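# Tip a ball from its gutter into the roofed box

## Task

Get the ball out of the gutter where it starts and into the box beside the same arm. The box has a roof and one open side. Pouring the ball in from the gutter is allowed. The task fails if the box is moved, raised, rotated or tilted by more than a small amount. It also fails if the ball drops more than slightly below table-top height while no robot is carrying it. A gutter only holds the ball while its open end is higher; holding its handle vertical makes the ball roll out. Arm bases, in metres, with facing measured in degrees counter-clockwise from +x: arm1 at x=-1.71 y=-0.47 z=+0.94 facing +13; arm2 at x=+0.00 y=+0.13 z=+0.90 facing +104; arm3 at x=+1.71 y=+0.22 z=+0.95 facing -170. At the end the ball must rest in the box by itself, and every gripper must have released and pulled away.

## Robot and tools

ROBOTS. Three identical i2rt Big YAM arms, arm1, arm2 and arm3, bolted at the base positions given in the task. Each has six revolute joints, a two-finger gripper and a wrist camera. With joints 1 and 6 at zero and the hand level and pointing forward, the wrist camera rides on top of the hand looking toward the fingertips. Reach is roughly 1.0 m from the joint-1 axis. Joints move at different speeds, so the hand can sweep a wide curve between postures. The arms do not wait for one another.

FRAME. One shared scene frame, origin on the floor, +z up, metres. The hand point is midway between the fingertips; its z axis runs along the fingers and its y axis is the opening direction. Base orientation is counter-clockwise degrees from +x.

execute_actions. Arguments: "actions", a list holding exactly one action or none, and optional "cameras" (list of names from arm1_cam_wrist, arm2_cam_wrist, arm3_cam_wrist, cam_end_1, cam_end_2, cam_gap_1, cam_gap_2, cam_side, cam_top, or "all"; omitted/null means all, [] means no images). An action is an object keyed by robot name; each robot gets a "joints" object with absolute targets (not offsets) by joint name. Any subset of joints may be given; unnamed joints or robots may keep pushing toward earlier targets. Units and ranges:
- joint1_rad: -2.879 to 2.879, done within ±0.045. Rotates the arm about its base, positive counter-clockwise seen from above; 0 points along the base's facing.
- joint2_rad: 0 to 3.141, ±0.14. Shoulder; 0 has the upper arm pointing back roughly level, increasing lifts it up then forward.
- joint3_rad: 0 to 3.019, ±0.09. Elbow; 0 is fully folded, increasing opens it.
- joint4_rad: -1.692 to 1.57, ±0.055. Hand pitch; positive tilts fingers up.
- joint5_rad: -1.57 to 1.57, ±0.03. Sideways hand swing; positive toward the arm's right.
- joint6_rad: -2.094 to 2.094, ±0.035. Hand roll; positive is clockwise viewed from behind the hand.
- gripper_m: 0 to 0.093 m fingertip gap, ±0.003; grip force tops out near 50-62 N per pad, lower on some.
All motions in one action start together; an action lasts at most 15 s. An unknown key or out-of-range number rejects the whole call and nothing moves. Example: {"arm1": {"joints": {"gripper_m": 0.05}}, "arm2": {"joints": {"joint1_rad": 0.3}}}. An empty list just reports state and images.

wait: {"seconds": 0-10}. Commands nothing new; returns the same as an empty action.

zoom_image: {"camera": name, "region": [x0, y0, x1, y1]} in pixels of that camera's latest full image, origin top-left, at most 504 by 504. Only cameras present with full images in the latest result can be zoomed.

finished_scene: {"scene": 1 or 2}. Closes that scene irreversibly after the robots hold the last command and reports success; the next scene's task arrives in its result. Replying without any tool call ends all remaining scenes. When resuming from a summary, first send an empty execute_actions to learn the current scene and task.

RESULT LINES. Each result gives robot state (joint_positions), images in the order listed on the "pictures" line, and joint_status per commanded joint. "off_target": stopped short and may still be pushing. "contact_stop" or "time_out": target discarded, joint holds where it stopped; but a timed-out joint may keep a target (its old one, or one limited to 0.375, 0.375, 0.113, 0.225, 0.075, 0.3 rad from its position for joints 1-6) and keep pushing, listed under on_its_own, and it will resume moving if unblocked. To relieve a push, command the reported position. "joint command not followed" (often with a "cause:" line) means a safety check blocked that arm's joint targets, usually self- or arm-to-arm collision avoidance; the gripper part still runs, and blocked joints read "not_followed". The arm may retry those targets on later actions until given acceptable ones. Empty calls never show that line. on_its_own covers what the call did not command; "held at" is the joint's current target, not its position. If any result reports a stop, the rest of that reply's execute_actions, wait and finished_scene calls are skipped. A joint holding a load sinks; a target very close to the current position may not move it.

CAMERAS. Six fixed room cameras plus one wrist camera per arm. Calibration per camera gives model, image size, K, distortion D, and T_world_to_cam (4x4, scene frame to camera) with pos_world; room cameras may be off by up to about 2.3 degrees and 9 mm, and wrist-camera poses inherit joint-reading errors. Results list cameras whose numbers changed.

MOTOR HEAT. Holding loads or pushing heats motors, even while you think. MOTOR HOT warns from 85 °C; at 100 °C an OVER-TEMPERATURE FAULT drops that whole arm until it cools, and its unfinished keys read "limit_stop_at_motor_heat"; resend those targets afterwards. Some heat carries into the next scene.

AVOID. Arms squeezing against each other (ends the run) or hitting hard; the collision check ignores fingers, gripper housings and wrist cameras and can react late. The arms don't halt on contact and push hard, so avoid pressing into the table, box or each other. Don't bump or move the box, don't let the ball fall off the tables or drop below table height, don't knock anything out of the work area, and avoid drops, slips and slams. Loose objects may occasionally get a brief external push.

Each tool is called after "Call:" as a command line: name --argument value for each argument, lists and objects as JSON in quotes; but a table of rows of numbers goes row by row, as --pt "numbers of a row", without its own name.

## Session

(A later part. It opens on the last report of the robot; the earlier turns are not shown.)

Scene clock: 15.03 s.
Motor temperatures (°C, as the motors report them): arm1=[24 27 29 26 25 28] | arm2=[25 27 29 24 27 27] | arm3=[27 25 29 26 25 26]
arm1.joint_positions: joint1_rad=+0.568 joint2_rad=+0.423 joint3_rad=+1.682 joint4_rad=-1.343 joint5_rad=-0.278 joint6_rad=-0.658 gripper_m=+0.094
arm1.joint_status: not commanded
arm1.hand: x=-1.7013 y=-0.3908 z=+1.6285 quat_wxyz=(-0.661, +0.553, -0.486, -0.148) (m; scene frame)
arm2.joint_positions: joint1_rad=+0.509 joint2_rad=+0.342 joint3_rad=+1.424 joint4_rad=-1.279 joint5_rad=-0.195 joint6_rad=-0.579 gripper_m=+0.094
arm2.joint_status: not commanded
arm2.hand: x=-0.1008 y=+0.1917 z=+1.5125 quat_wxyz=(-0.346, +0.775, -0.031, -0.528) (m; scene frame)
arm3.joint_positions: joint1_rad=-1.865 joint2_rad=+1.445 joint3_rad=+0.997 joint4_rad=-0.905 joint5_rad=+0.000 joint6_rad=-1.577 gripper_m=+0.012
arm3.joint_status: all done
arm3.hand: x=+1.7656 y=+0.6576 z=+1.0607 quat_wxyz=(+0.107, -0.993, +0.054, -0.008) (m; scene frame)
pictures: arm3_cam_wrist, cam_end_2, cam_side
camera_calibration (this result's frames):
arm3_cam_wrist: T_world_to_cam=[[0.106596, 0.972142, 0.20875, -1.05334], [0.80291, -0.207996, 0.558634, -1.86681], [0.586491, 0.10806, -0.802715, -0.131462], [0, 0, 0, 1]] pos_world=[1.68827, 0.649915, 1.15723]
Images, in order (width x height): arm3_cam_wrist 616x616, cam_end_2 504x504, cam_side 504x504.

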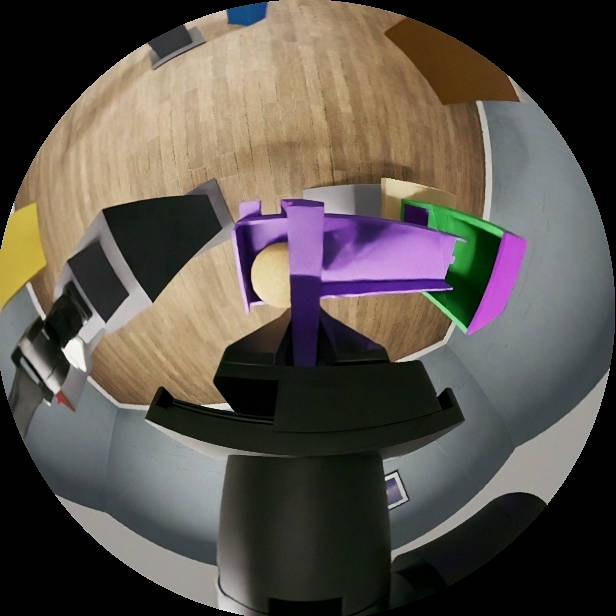

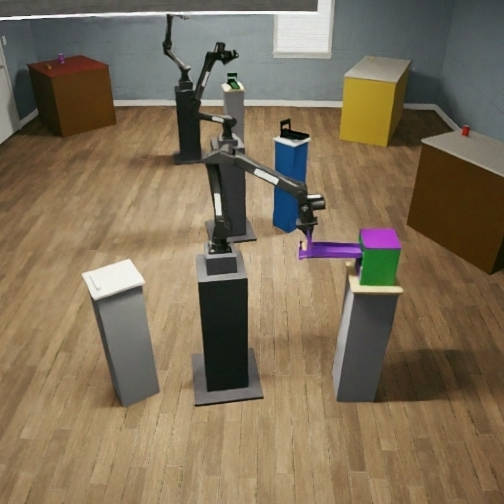

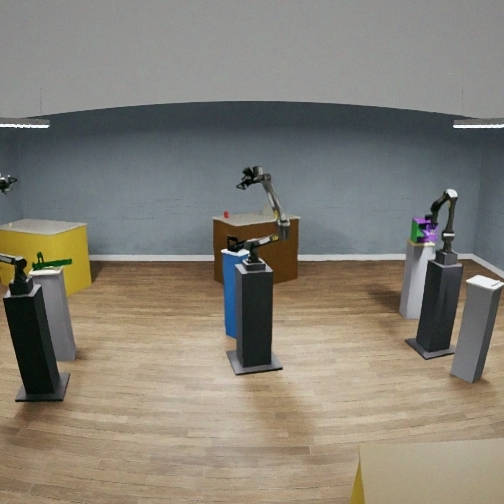

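Call:
execute_actions --actions '[{"arm3":{"joints":{"joint1_rad":-1.85,"joint2_rad":1.63,"joint3_rad":1.29,"joint4_rad":-0.98}}}]' --cameras '["arm3_cam_wrist","cam_end_2"]'

Call:
zoom_image --camera "cam_end_2" --region '[270, 180, 420, 310]'

Scene clock: 16.10 s.
Motor temperatures (°C, as the motors report them): arm1=[24 27 29 26 25 28] | arm2=[25 27 29 24 27 27] | arm3=[27 25 29 26 25 26]
arm1.joint_positions: joint1_rad=+0.568 joint2_rad=+0.423 joint3_rad=+1.682 joint4_rad=-1.343 joint5_rad=-0.278 joint6_rad=-0.658 gripper_m=+0.094
arm1.joint_status: not commanded
arm1.hand: x=-1.7013 y=-0.3908 z=+1.6285 quat_wxyz=(-0.661, +0.553, -0.486, -0.148) (m; scene frame)
arm2.joint_positions: joint1_rad=+0.509 joint2_rad=+0.342 joint3_rad=+1.424 joint4_rad=-1.279 joint5_rad=-0.195 joint6_rad=-0.579 gripper_m=+0.094
arm2.joint_status: not commanded
arm2.hand: x=-0.1008 y=+0.1917 z=+1.5125 quat_wxyz=(-0.346, +0.775, -0.031, -0.528) (m; scene frame)
arm3.joint_positions: joint1_rad=-1.858 joint2_rad=+1.639 joint3_rad=+1.230 joint4_rad=-0.977 joint5_rad=+0.000 joint6_rad=-1.577 gripper_m=+0.012
arm3.joint_status: all done
arm3.hand: x=+1.7706 y=+0.7294 z=+1.0613 quat_wxyz=(+0.091, -0.995, +0.051, -0.007) (m; scene frame)
pictures: arm3_cam_wrist, cam_end_2
camera_calibration (this result's frames):
arm3_cam_wrist: T_world_to_cam=[[0.101081, 0.979157, 0.176167, -1.08461], [0.806257, -0.184364, 0.562103, -1.88306], [0.582866, 0.0852175, -0.808088, -0.112872], [0, 0, 0, 1]] pos_world=[1.69365, 0.724457, 1.15834]
Images, in order (width x height): arm3_cam_wrist 616x616, cam_end_2 504x504.

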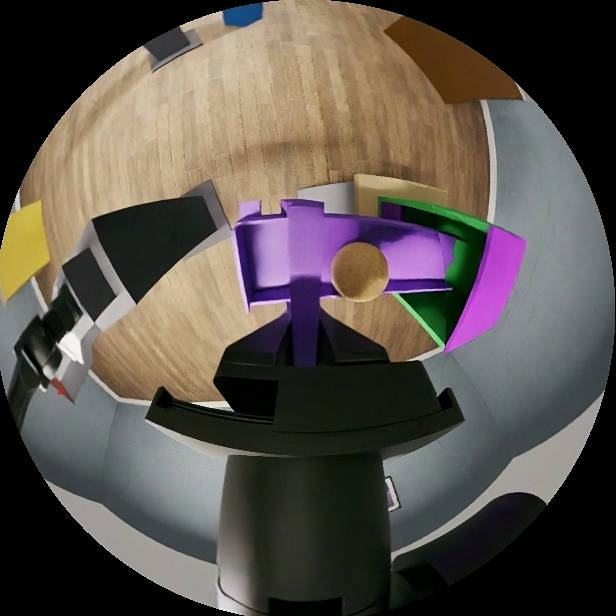

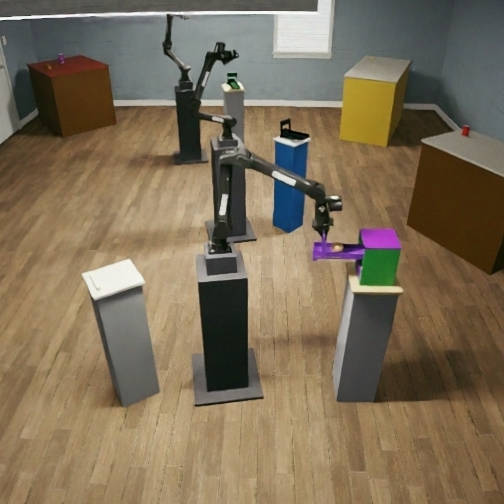

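Region (270, 180, 420, 310) of cam_end_2's 504x504 image, scaled by 3.360, with more detail than that image has; it fills the top 437 rows of this view, and the rest is white.

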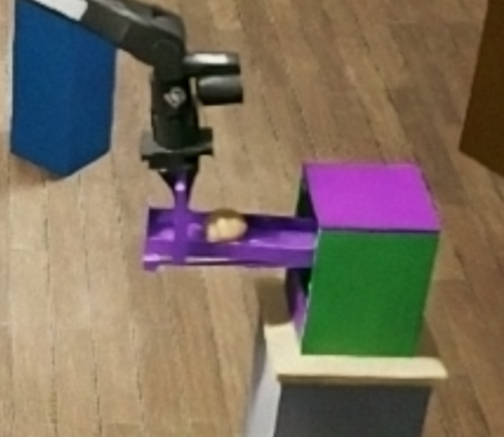

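Call:
execute_actions --actions '[{"arm3":{"joints":{"joint3_rad":1.32,"joint4_rad":-1.08}}}]' --cameras '[]'

Call:
wait --seconds 2

Scene clock: 16.97 s.
Motor temperatures (°C, as the motors report them): arm1=[24 27 29 26 25 28] | arm2=[25 27 29 24 27 27] | arm3=[27 25 29 26 25 26]
arm1.joint_positions: joint1_rad=+0.568 joint2_rad=+0.423 joint3_rad=+1.682 joint4_rad=-1.343 joint5_rad=-0.278 joint6_rad=-0.658 gripper_m=+0.094
arm1.joint_status: not commanded
arm1.hand: x=-1.7013 y=-0.3908 z=+1.6285 quat_wxyz=(-0.661, +0.553, -0.486, -0.148) (m; scene frame)
arm2.joint_positions: joint1_rad=+0.509 joint2_rad=+0.342 joint3_rad=+1.424 joint4_rad=-1.279 joint5_rad=-0.195 joint6_rad=-0.579 gripper_m=+0.094
arm2.joint_status: not commanded
arm2.hand: x=-0.1008 y=+0.1917 z=+1.5125 quat_wxyz=(-0.346, +0.775, -0.031, -0.528) (m; scene frame)
arm3.joint_positions: joint1_rad=-1.858 joint2_rad=+1.639 joint3_rad=+1.259 joint4_rad=-1.075 joint5_rad=+0.000 joint6_rad=-1.577 gripper_m=+0.012
arm3.joint_status: all done
arm3.hand: x=+1.7692 y=+0.7166 z=+1.0689 quat_wxyz=(+0.056, -0.997, +0.051, -0.005) (m; scene frame)
pictures: none
No camera images: the call's "cameras" was empty. Leave "cameras" out to get every camera's image.

Scene clock: 18.97 s.
Motor temperatures (°C, as the motors report them): arm1=[24 27 29 27 25 28] | arm2=[25 27 29 24 27 27] | arm3=[27 25 30 26 25 26]
arm1.joint_positions: joint1_rad=+0.568 joint2_rad=+0.423 joint3_rad=+1.682 joint4_rad=-1.343 joint5_rad=-0.278 joint6_rad=-0.658 gripper_m=+0.094
arm1.joint_status: not commanded
arm1.hand: x=-1.7013 y=-0.3908 z=+1.6285 quat_wxyz=(-0.661, +0.553, -0.486, -0.148) (m; scene frame)
arm2.joint_positions: joint1_rad=+0.509 joint2_rad=+0.342 joint3_rad=+1.424 joint4_rad=-1.279 joint5_rad=-0.195 joint6_rad=-0.579 gripper_m=+0.094
arm2.joint_status: not commanded
arm2.hand: x=-0.1008 y=+0.1917 z=+1.5125 quat_wxyz=(-0.346, +0.775, -0.031, -0.528) (m; scene frame)
arm3.joint_positions: joint1_rad=-1.858 joint2_rad=+1.639 joint3_rad=+1.259 joint4_rad=-1.075 joint5_rad=+0.000 joint6_rad=-1.577 gripper_m=+0.012
arm3.joint_status: all done
arm3.hand: x=+1.7692 y=+0.7166 z=+1.0689 quat_wxyz=(+0.056, -0.997, +0.051, -0.005) (m; scene frame)
wait: 2.00 s; at rest by 0.27 s
pictures: arm1_cam_wrist, arm2_cam_wrist, arm3_cam_wrist, cam_end_1, cam_end_2, cam_gap_1, cam_gap_2, cam_side, cam_top
camera_calibration (this result's frames):
arm1_cam_wrist: T_world_to_cam=[[0.730217, -0.350783, 0.586288, 0.148771], [0.123245, -0.776423, -0.618044, 0.9184], [0.672007, 0.523563, -0.523725, 2.32121], [0, 0, 0, 1]] pos_world=[-1.78169, -0.450048, 1.69607]
arm2_cam_wrist: T_world_to_cam=[[0.409102, 0.767564, 0.493439, -0.846399], [0.819998, -0.0720194, -0.567818, 0.958638], [-0.400299, 0.636914, -0.658864, 0.954477], [0, 0, 0, 1]] pos_world=[-0.0577412, 0.110787, 1.59085]
arm3_cam_wrist: T_world_to_cam=[[0.10236, 0.989009, 0.106697, -1.00837], [0.810532, -0.145104, 0.567435, -1.92992], [0.57668, 0.0283993, -0.816476, -0.0442212], [0, 0, 0, 1]] pos_world=[1.69298, 0.718504, 1.16659]
Images, in order (width x height): arm1_cam_wrist 616x616, arm2_cam_wrist 616x616, arm3_cam_wrist 616x616, cam_end_1 504x504, cam_end_2 504x504, cam_gap_1 504x504, cam_gap_2 504x504, cam_side 504x504, cam_top 504x504.

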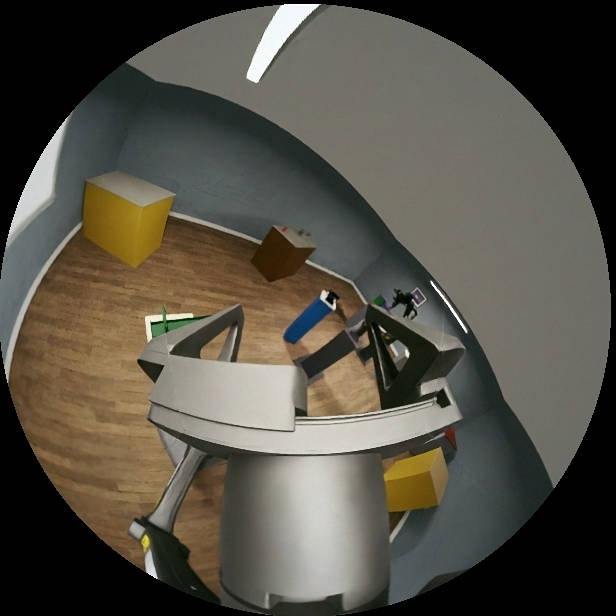

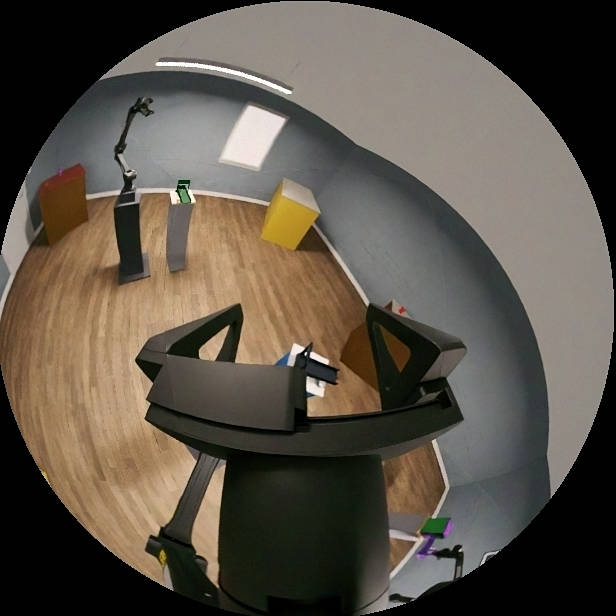

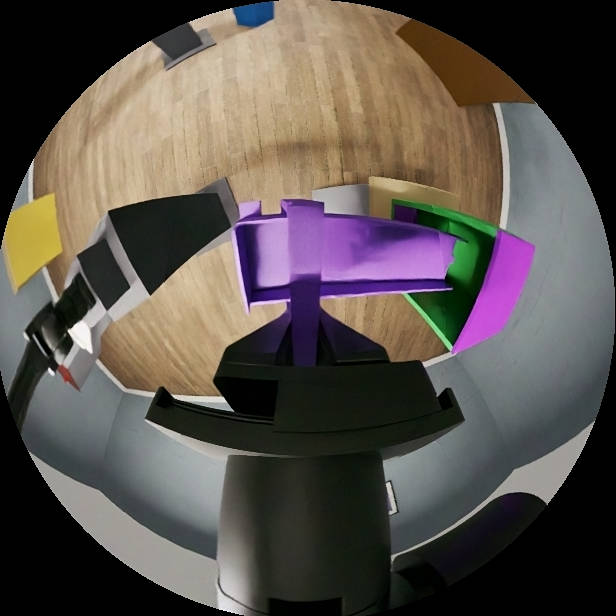

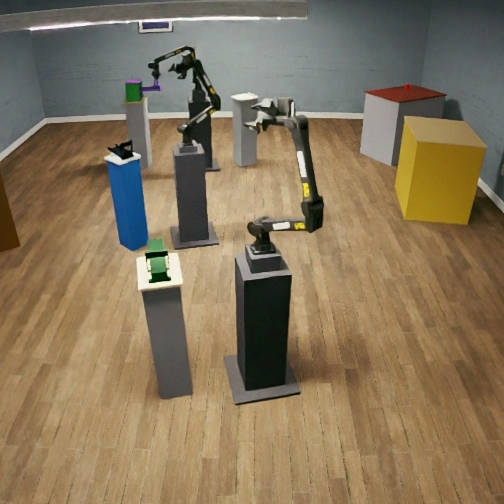

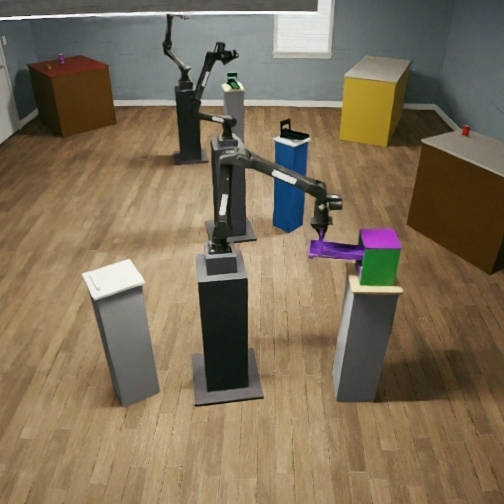

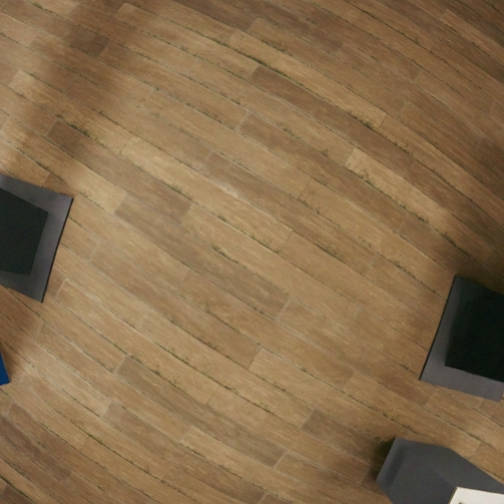

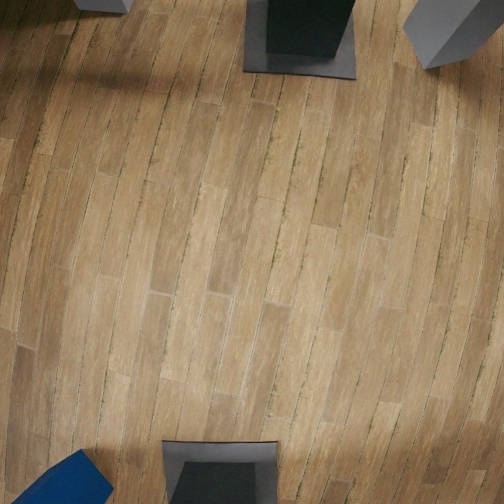

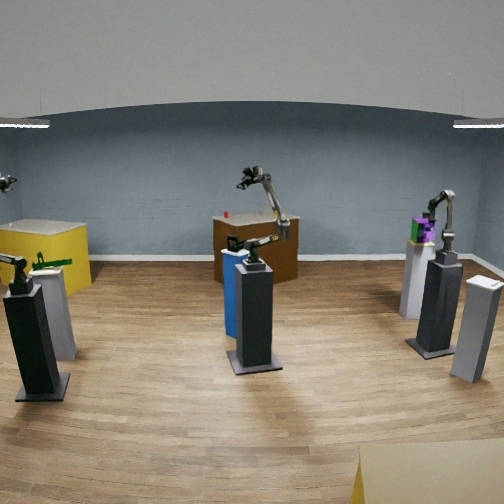

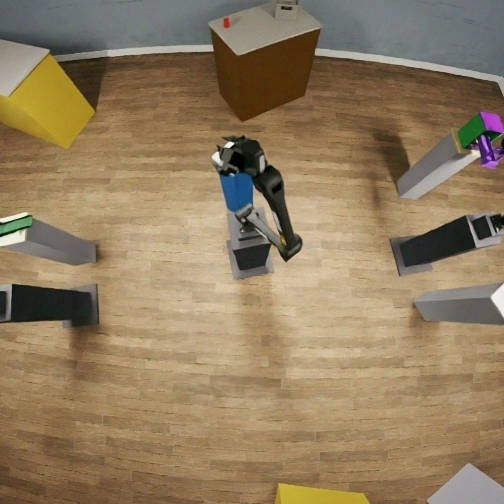

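Call:
execute_actions --actions '[{"arm3":{"joints":{"joint2_rad":1.36,"joint3_rad":1.03}}}]' --cameras '[]'

Call:
execute_actions --actions '[{"arm3":{"joints":{"joint1_rad":1.5,"joint5_rad":-0.08,"joint6_rad":-2.04}}}]' --cameras '[]'

Call:
execute_actions --actions '[{"arm3":{"joints":{"joint2_rad":1.69,"joint3_rad":1.09,"joint4_rad":-0.67}}}]' --cameras '["arm3_cam_wrist","cam_end_2"]'

Scene clock: 20.20 s.
Motor temperatures (°C, as the motors report them): arm1=[24 27 29 27 25 28] | arm2=[25 27 29 24 27 27] | arm3=[27 25 30 26 25 26]
arm1.joint_positions: joint1_rad=+0.568 joint2_rad=+0.423 joint3_rad=+1.682 joint4_rad=-1.343 joint5_rad=-0.278 joint6_rad=-0.658 gripper_m=+0.094
arm1.joint_status: not commanded
arm1.hand: x=-1.7013 y=-0.3908 z=+1.6285 quat_wxyz=(-0.661, +0.553, -0.486, -0.148) (m; scene frame)
arm2.joint_positions: joint1_rad=+0.509 joint2_rad=+0.342 joint3_rad=+1.424 joint4_rad=-1.279 joint5_rad=-0.195 joint6_rad=-0.579 gripper_m=+0.094
arm2.joint_status: not commanded
arm2.hand: x=-0.1008 y=+0.1917 z=+1.5125 quat_wxyz=(-0.346, +0.775, -0.031, -0.528) (m; scene frame)
arm3.joint_positions: joint1_rad=-1.858 joint2_rad=+1.351 joint3_rad=+1.032 joint4_rad=-1.081 joint5_rad=+0.000 joint6_rad=-1.577 gripper_m=+0.012
arm3.joint_status: all done
arm3.hand: x=+1.7595 y=+0.6290 z=+1.1041 quat_wxyz=(+0.083, -0.995, +0.051, -0.006) (m; scene frame)
pictures: none
No camera images: the call's "cameras" was empty. Leave "cameras" out to get every camera's image.

Scene clock: 22.93 s.
Motor temperatures (°C, as the motors report them): arm1=[24 27 29 27 25 28] | arm2=[25 27 29 24 27 27] | arm3=[27 25 30 26 25 26]
arm1.joint_positions: joint1_rad=+0.568 joint2_rad=+0.423 joint3_rad=+1.682 joint4_rad=-1.343 joint5_rad=-0.278 joint6_rad=-0.658 gripper_m=+0.094
arm1.joint_status: not commanded
arm1.hand: x=-1.7013 y=-0.3908 z=+1.6285 quat_wxyz=(-0.661, +0.553, -0.486, -0.148) (m; scene frame)
arm2.joint_positions: joint1_rad=+0.509 joint2_rad=+0.342 joint3_rad=+1.424 joint4_rad=-1.279 joint5_rad=-0.195 joint6_rad=-0.579 gripper_m=+0.094
arm2.joint_status: not commanded
arm2.hand: x=-0.1008 y=+0.1917 z=+1.5125 quat_wxyz=(-0.346, +0.775, -0.031, -0.528) (m; scene frame)
arm3.joint_positions: joint1_rad=+1.505 joint2_rad=+1.359 joint3_rad=+1.032 joint4_rad=-1.081 joint5_rad=-0.080 joint6_rad=-2.033 gripper_m=+0.012
arm3.joint_status: all done
arm3.hand: x=+1.7736 y=-0.1845 z=+1.1044 quat_wxyz=(-0.026, +0.285, -0.954, +0.089) (m; scene frame)
pictures: none
No camera images: the call's "cameras" was empty. Leave "cameras" out to get every camera's image.

Scene clock: 24.13 s.
Motor temperatures (°C, as the motors report them): arm1=[24 27 29 27 25 28] | arm2=[25 27 29 24 27 27] | arm3=[27 25 30 26 25 26]
arm1.joint_positions: joint1_rad=+0.568 joint2_rad=+0.423 joint3_rad=+1.682 joint4_rad=-1.343 joint5_rad=-0.278 joint6_rad=-0.658 gripper_m=+0.094
arm1.joint_status: not commanded
arm1.hand: x=-1.7013 y=-0.3908 z=+1.6285 quat_wxyz=(-0.661, +0.553, -0.486, -0.148) (m; scene frame)
arm2.joint_positions: joint1_rad=+0.509 joint2_rad=+0.342 joint3_rad=+1.424 joint4_rad=-1.279 joint5_rad=-0.195 joint6_rad=-0.579 gripper_m=+0.094
arm2.joint_status: not commanded
arm2.hand: x=-0.1008 y=+0.1917 z=+1.5125 quat_wxyz=(-0.346, +0.775, -0.031, -0.528) (m; scene frame)
arm3.joint_positions: joint1_rad=+1.505 joint2_rad=+1.708 joint3_rad=+1.044 joint4_rad=-0.685 joint5_rad=-0.079 joint6_rad=-2.033 gripper_m=+0.012
arm3.joint_status: all done
arm3.hand: x=+1.7834 y=-0.2699 z=+0.9760 quat_wxyz=(-0.020, +0.285, -0.951, +0.117) (m; scene frame)
pictures: arm3_cam_wrist, cam_end_2
camera_calibration (this result's frames):
arm3_cam_wrist: T_world_to_cam=[[0.537834, -0.811108, 0.229864, -1.4069], [-0.747058, -0.33218, 0.575813, 0.687249], [-0.390691, -0.481414, -0.784603, 1.45619], [0, 0, 0, 1]] pos_world=[1.83901, -0.211829, 1.0702]
Images, in order (width x height): arm3_cam_wrist 616x616, cam_end_2 504x504.

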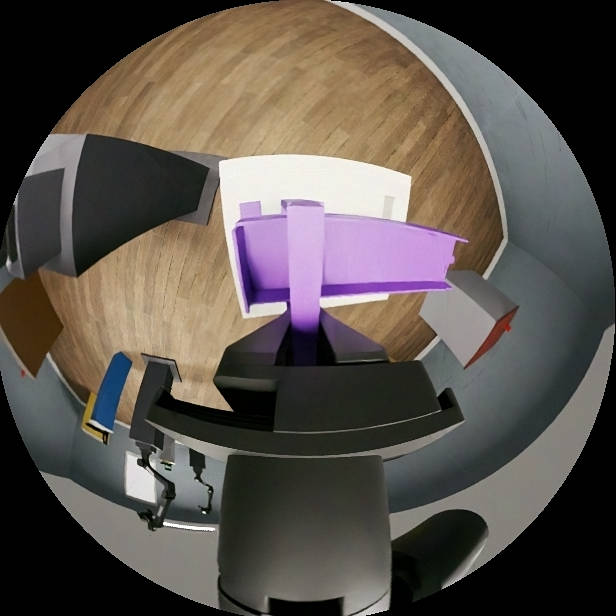

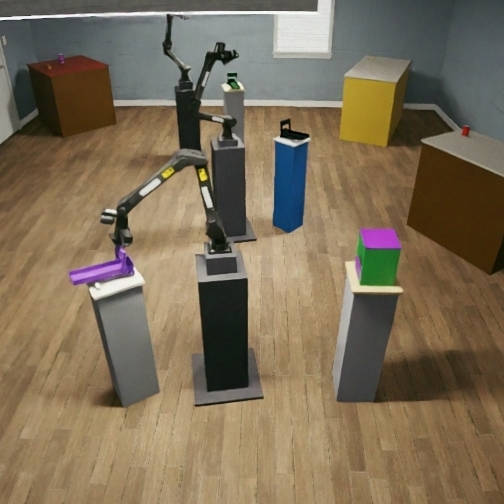

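Call:
execute_actions --actions '[{"arm3":{"joints":{"joint2_rad":1.755}}}]' --cameras '[]'

Call:
execute_actions --actions '[{"arm3":{"joints":{"gripper_m":0.07}}}]' --cameras '[]'

Call:
execute_actions --actions '[{"arm3":{"joints":{"joint2_rad":1.3}}}]' --cameras '["cam_end_2"]'

Call:
finished_scene --scene 2

Scene clock: 25.10 s.
Motor temperatures (°C, as the motors report them): arm1=[24 27 29 27 25 28] | arm2=[25 27 29 24 27 27] | arm3=[27 26 30 26 25 26]
arm1.joint_positions: joint1_rad=+0.568 joint2_rad=+0.423 joint3_rad=+1.682 joint4_rad=-1.343 joint5_rad=-0.278 joint6_rad=-0.658 gripper_m=+0.094
arm1.joint_status: not commanded
arm1.hand: x=-1.7013 y=-0.3908 z=+1.6285 quat_wxyz=(-0.661, +0.553, -0.486, -0.148) (m; scene frame)
arm2.joint_positions: joint1_rad=+0.509 joint2_rad=+0.342 joint3_rad=+1.424 joint4_rad=-1.279 joint5_rad=-0.195 joint6_rad=-0.579 gripper_m=+0.094
arm2.joint_status: not commanded
arm2.hand: x=-0.1008 y=+0.1917 z=+1.5125 quat_wxyz=(-0.346, +0.775, -0.031, -0.528) (m; scene frame)
arm3.joint_positions: joint1_rad=+1.505 joint2_rad=+1.743 joint3_rad=+1.047 joint4_rad=-0.681 joint5_rad=-0.081 joint6_rad=-2.034 gripper_m=+0.012
arm3.joint_status: all done
arm3.hand: x=+1.7835 y=-0.2681 z=+0.9609 quat_wxyz=(-0.023, +0.286, -0.952, +0.104) (m; scene frame)
pictures: none
No camera images: the call's "cameras" was empty. Leave "cameras" out to get every camera's image.

Scene clock: 25.77 s.
Motor temperatures (°C, as the motors report them): arm1=[24 27 29 27 25 28] | arm2=[25 27 29 24 27 27] | arm3=[27 26 30 26 25 26]
arm1.joint_positions: joint1_rad=+0.568 joint2_rad=+0.423 joint3_rad=+1.682 joint4_rad=-1.343 joint5_rad=-0.278 joint6_rad=-0.658 gripper_m=+0.094
arm1.joint_status: not commanded
arm1.hand: x=-1.7013 y=-0.3908 z=+1.6285 quat_wxyz=(-0.661, +0.553, -0.486, -0.148) (m; scene frame)
arm2.joint_positions: joint1_rad=+0.509 joint2_rad=+0.342 joint3_rad=+1.424 joint4_rad=-1.279 joint5_rad=-0.195 joint6_rad=-0.579 gripper_m=+0.094
arm2.joint_status: not commanded
arm2.hand: x=-0.1008 y=+0.1917 z=+1.5125 quat_wxyz=(-0.346, +0.775, -0.031, -0.528) (m; scene frame)
arm3.joint_positions: joint1_rad=+1.505 joint2_rad=+1.743 joint3_rad=+1.047 joint4_rad=-0.681 joint5_rad=-0.081 joint6_rad=-2.034 gripper_m=+0.070
arm3.joint_status: all done
arm3.hand: x=+1.7835 y=-0.2682 z=+0.9609 quat_wxyz=(-0.023, +0.286, -0.952, +0.104) (m; scene frame)
pictures: none
No camera images: the call's "cameras" was empty. Leave "cameras" out to get every camera's image.

Scene clock: 27.13 s.
Motor temperatures (°C, as the motors report them): arm1=[24 27 29 27 25 28] | arm2=[25 27 29 24 27 27] | arm3=[27 26 30 26 25 26]
arm1.joint_positions: joint1_rad=+0.568 joint2_rad=+0.423 joint3_rad=+1.682 joint4_rad=-1.343 joint5_rad=-0.278 joint6_rad=-0.658 gripper_m=+0.094
arm1.joint_status: not commanded
arm1.hand: x=-1.7013 y=-0.3908 z=+1.6285 quat_wxyz=(-0.661, +0.553, -0.486, -0.148) (m; scene frame)
arm2.joint_positions: joint1_rad=+0.509 joint2_rad=+0.342 joint3_rad=+1.424 joint4_rad=-1.279 joint5_rad=-0.195 joint6_rad=-0.579 gripper_m=+0.094
arm2.joint_status: not commanded
arm2.hand: x=-0.1008 y=+0.1917 z=+1.5125 quat_wxyz=(-0.346, +0.775, -0.031, -0.528) (m; scene frame)
arm3.joint_positions: joint1_rad=+1.505 joint2_rad=+1.286 joint3_rad=+1.063 joint4_rad=-0.677 joint5_rad=-0.081 joint6_rad=-2.034 gripper_m=+0.070
arm3.joint_status: all done
arm3.hand: x=+1.7842 y=-0.2793 z=+1.1909 quat_wxyz=(+0.019, +0.280, -0.900, +0.332) (m; scene frame)
pictures: cam_end_2
Images, in order (width x height): cam_end_2 504x504.

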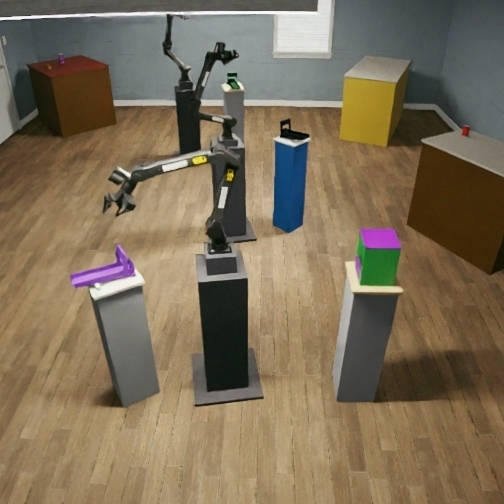

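The scene is finished: the task was done.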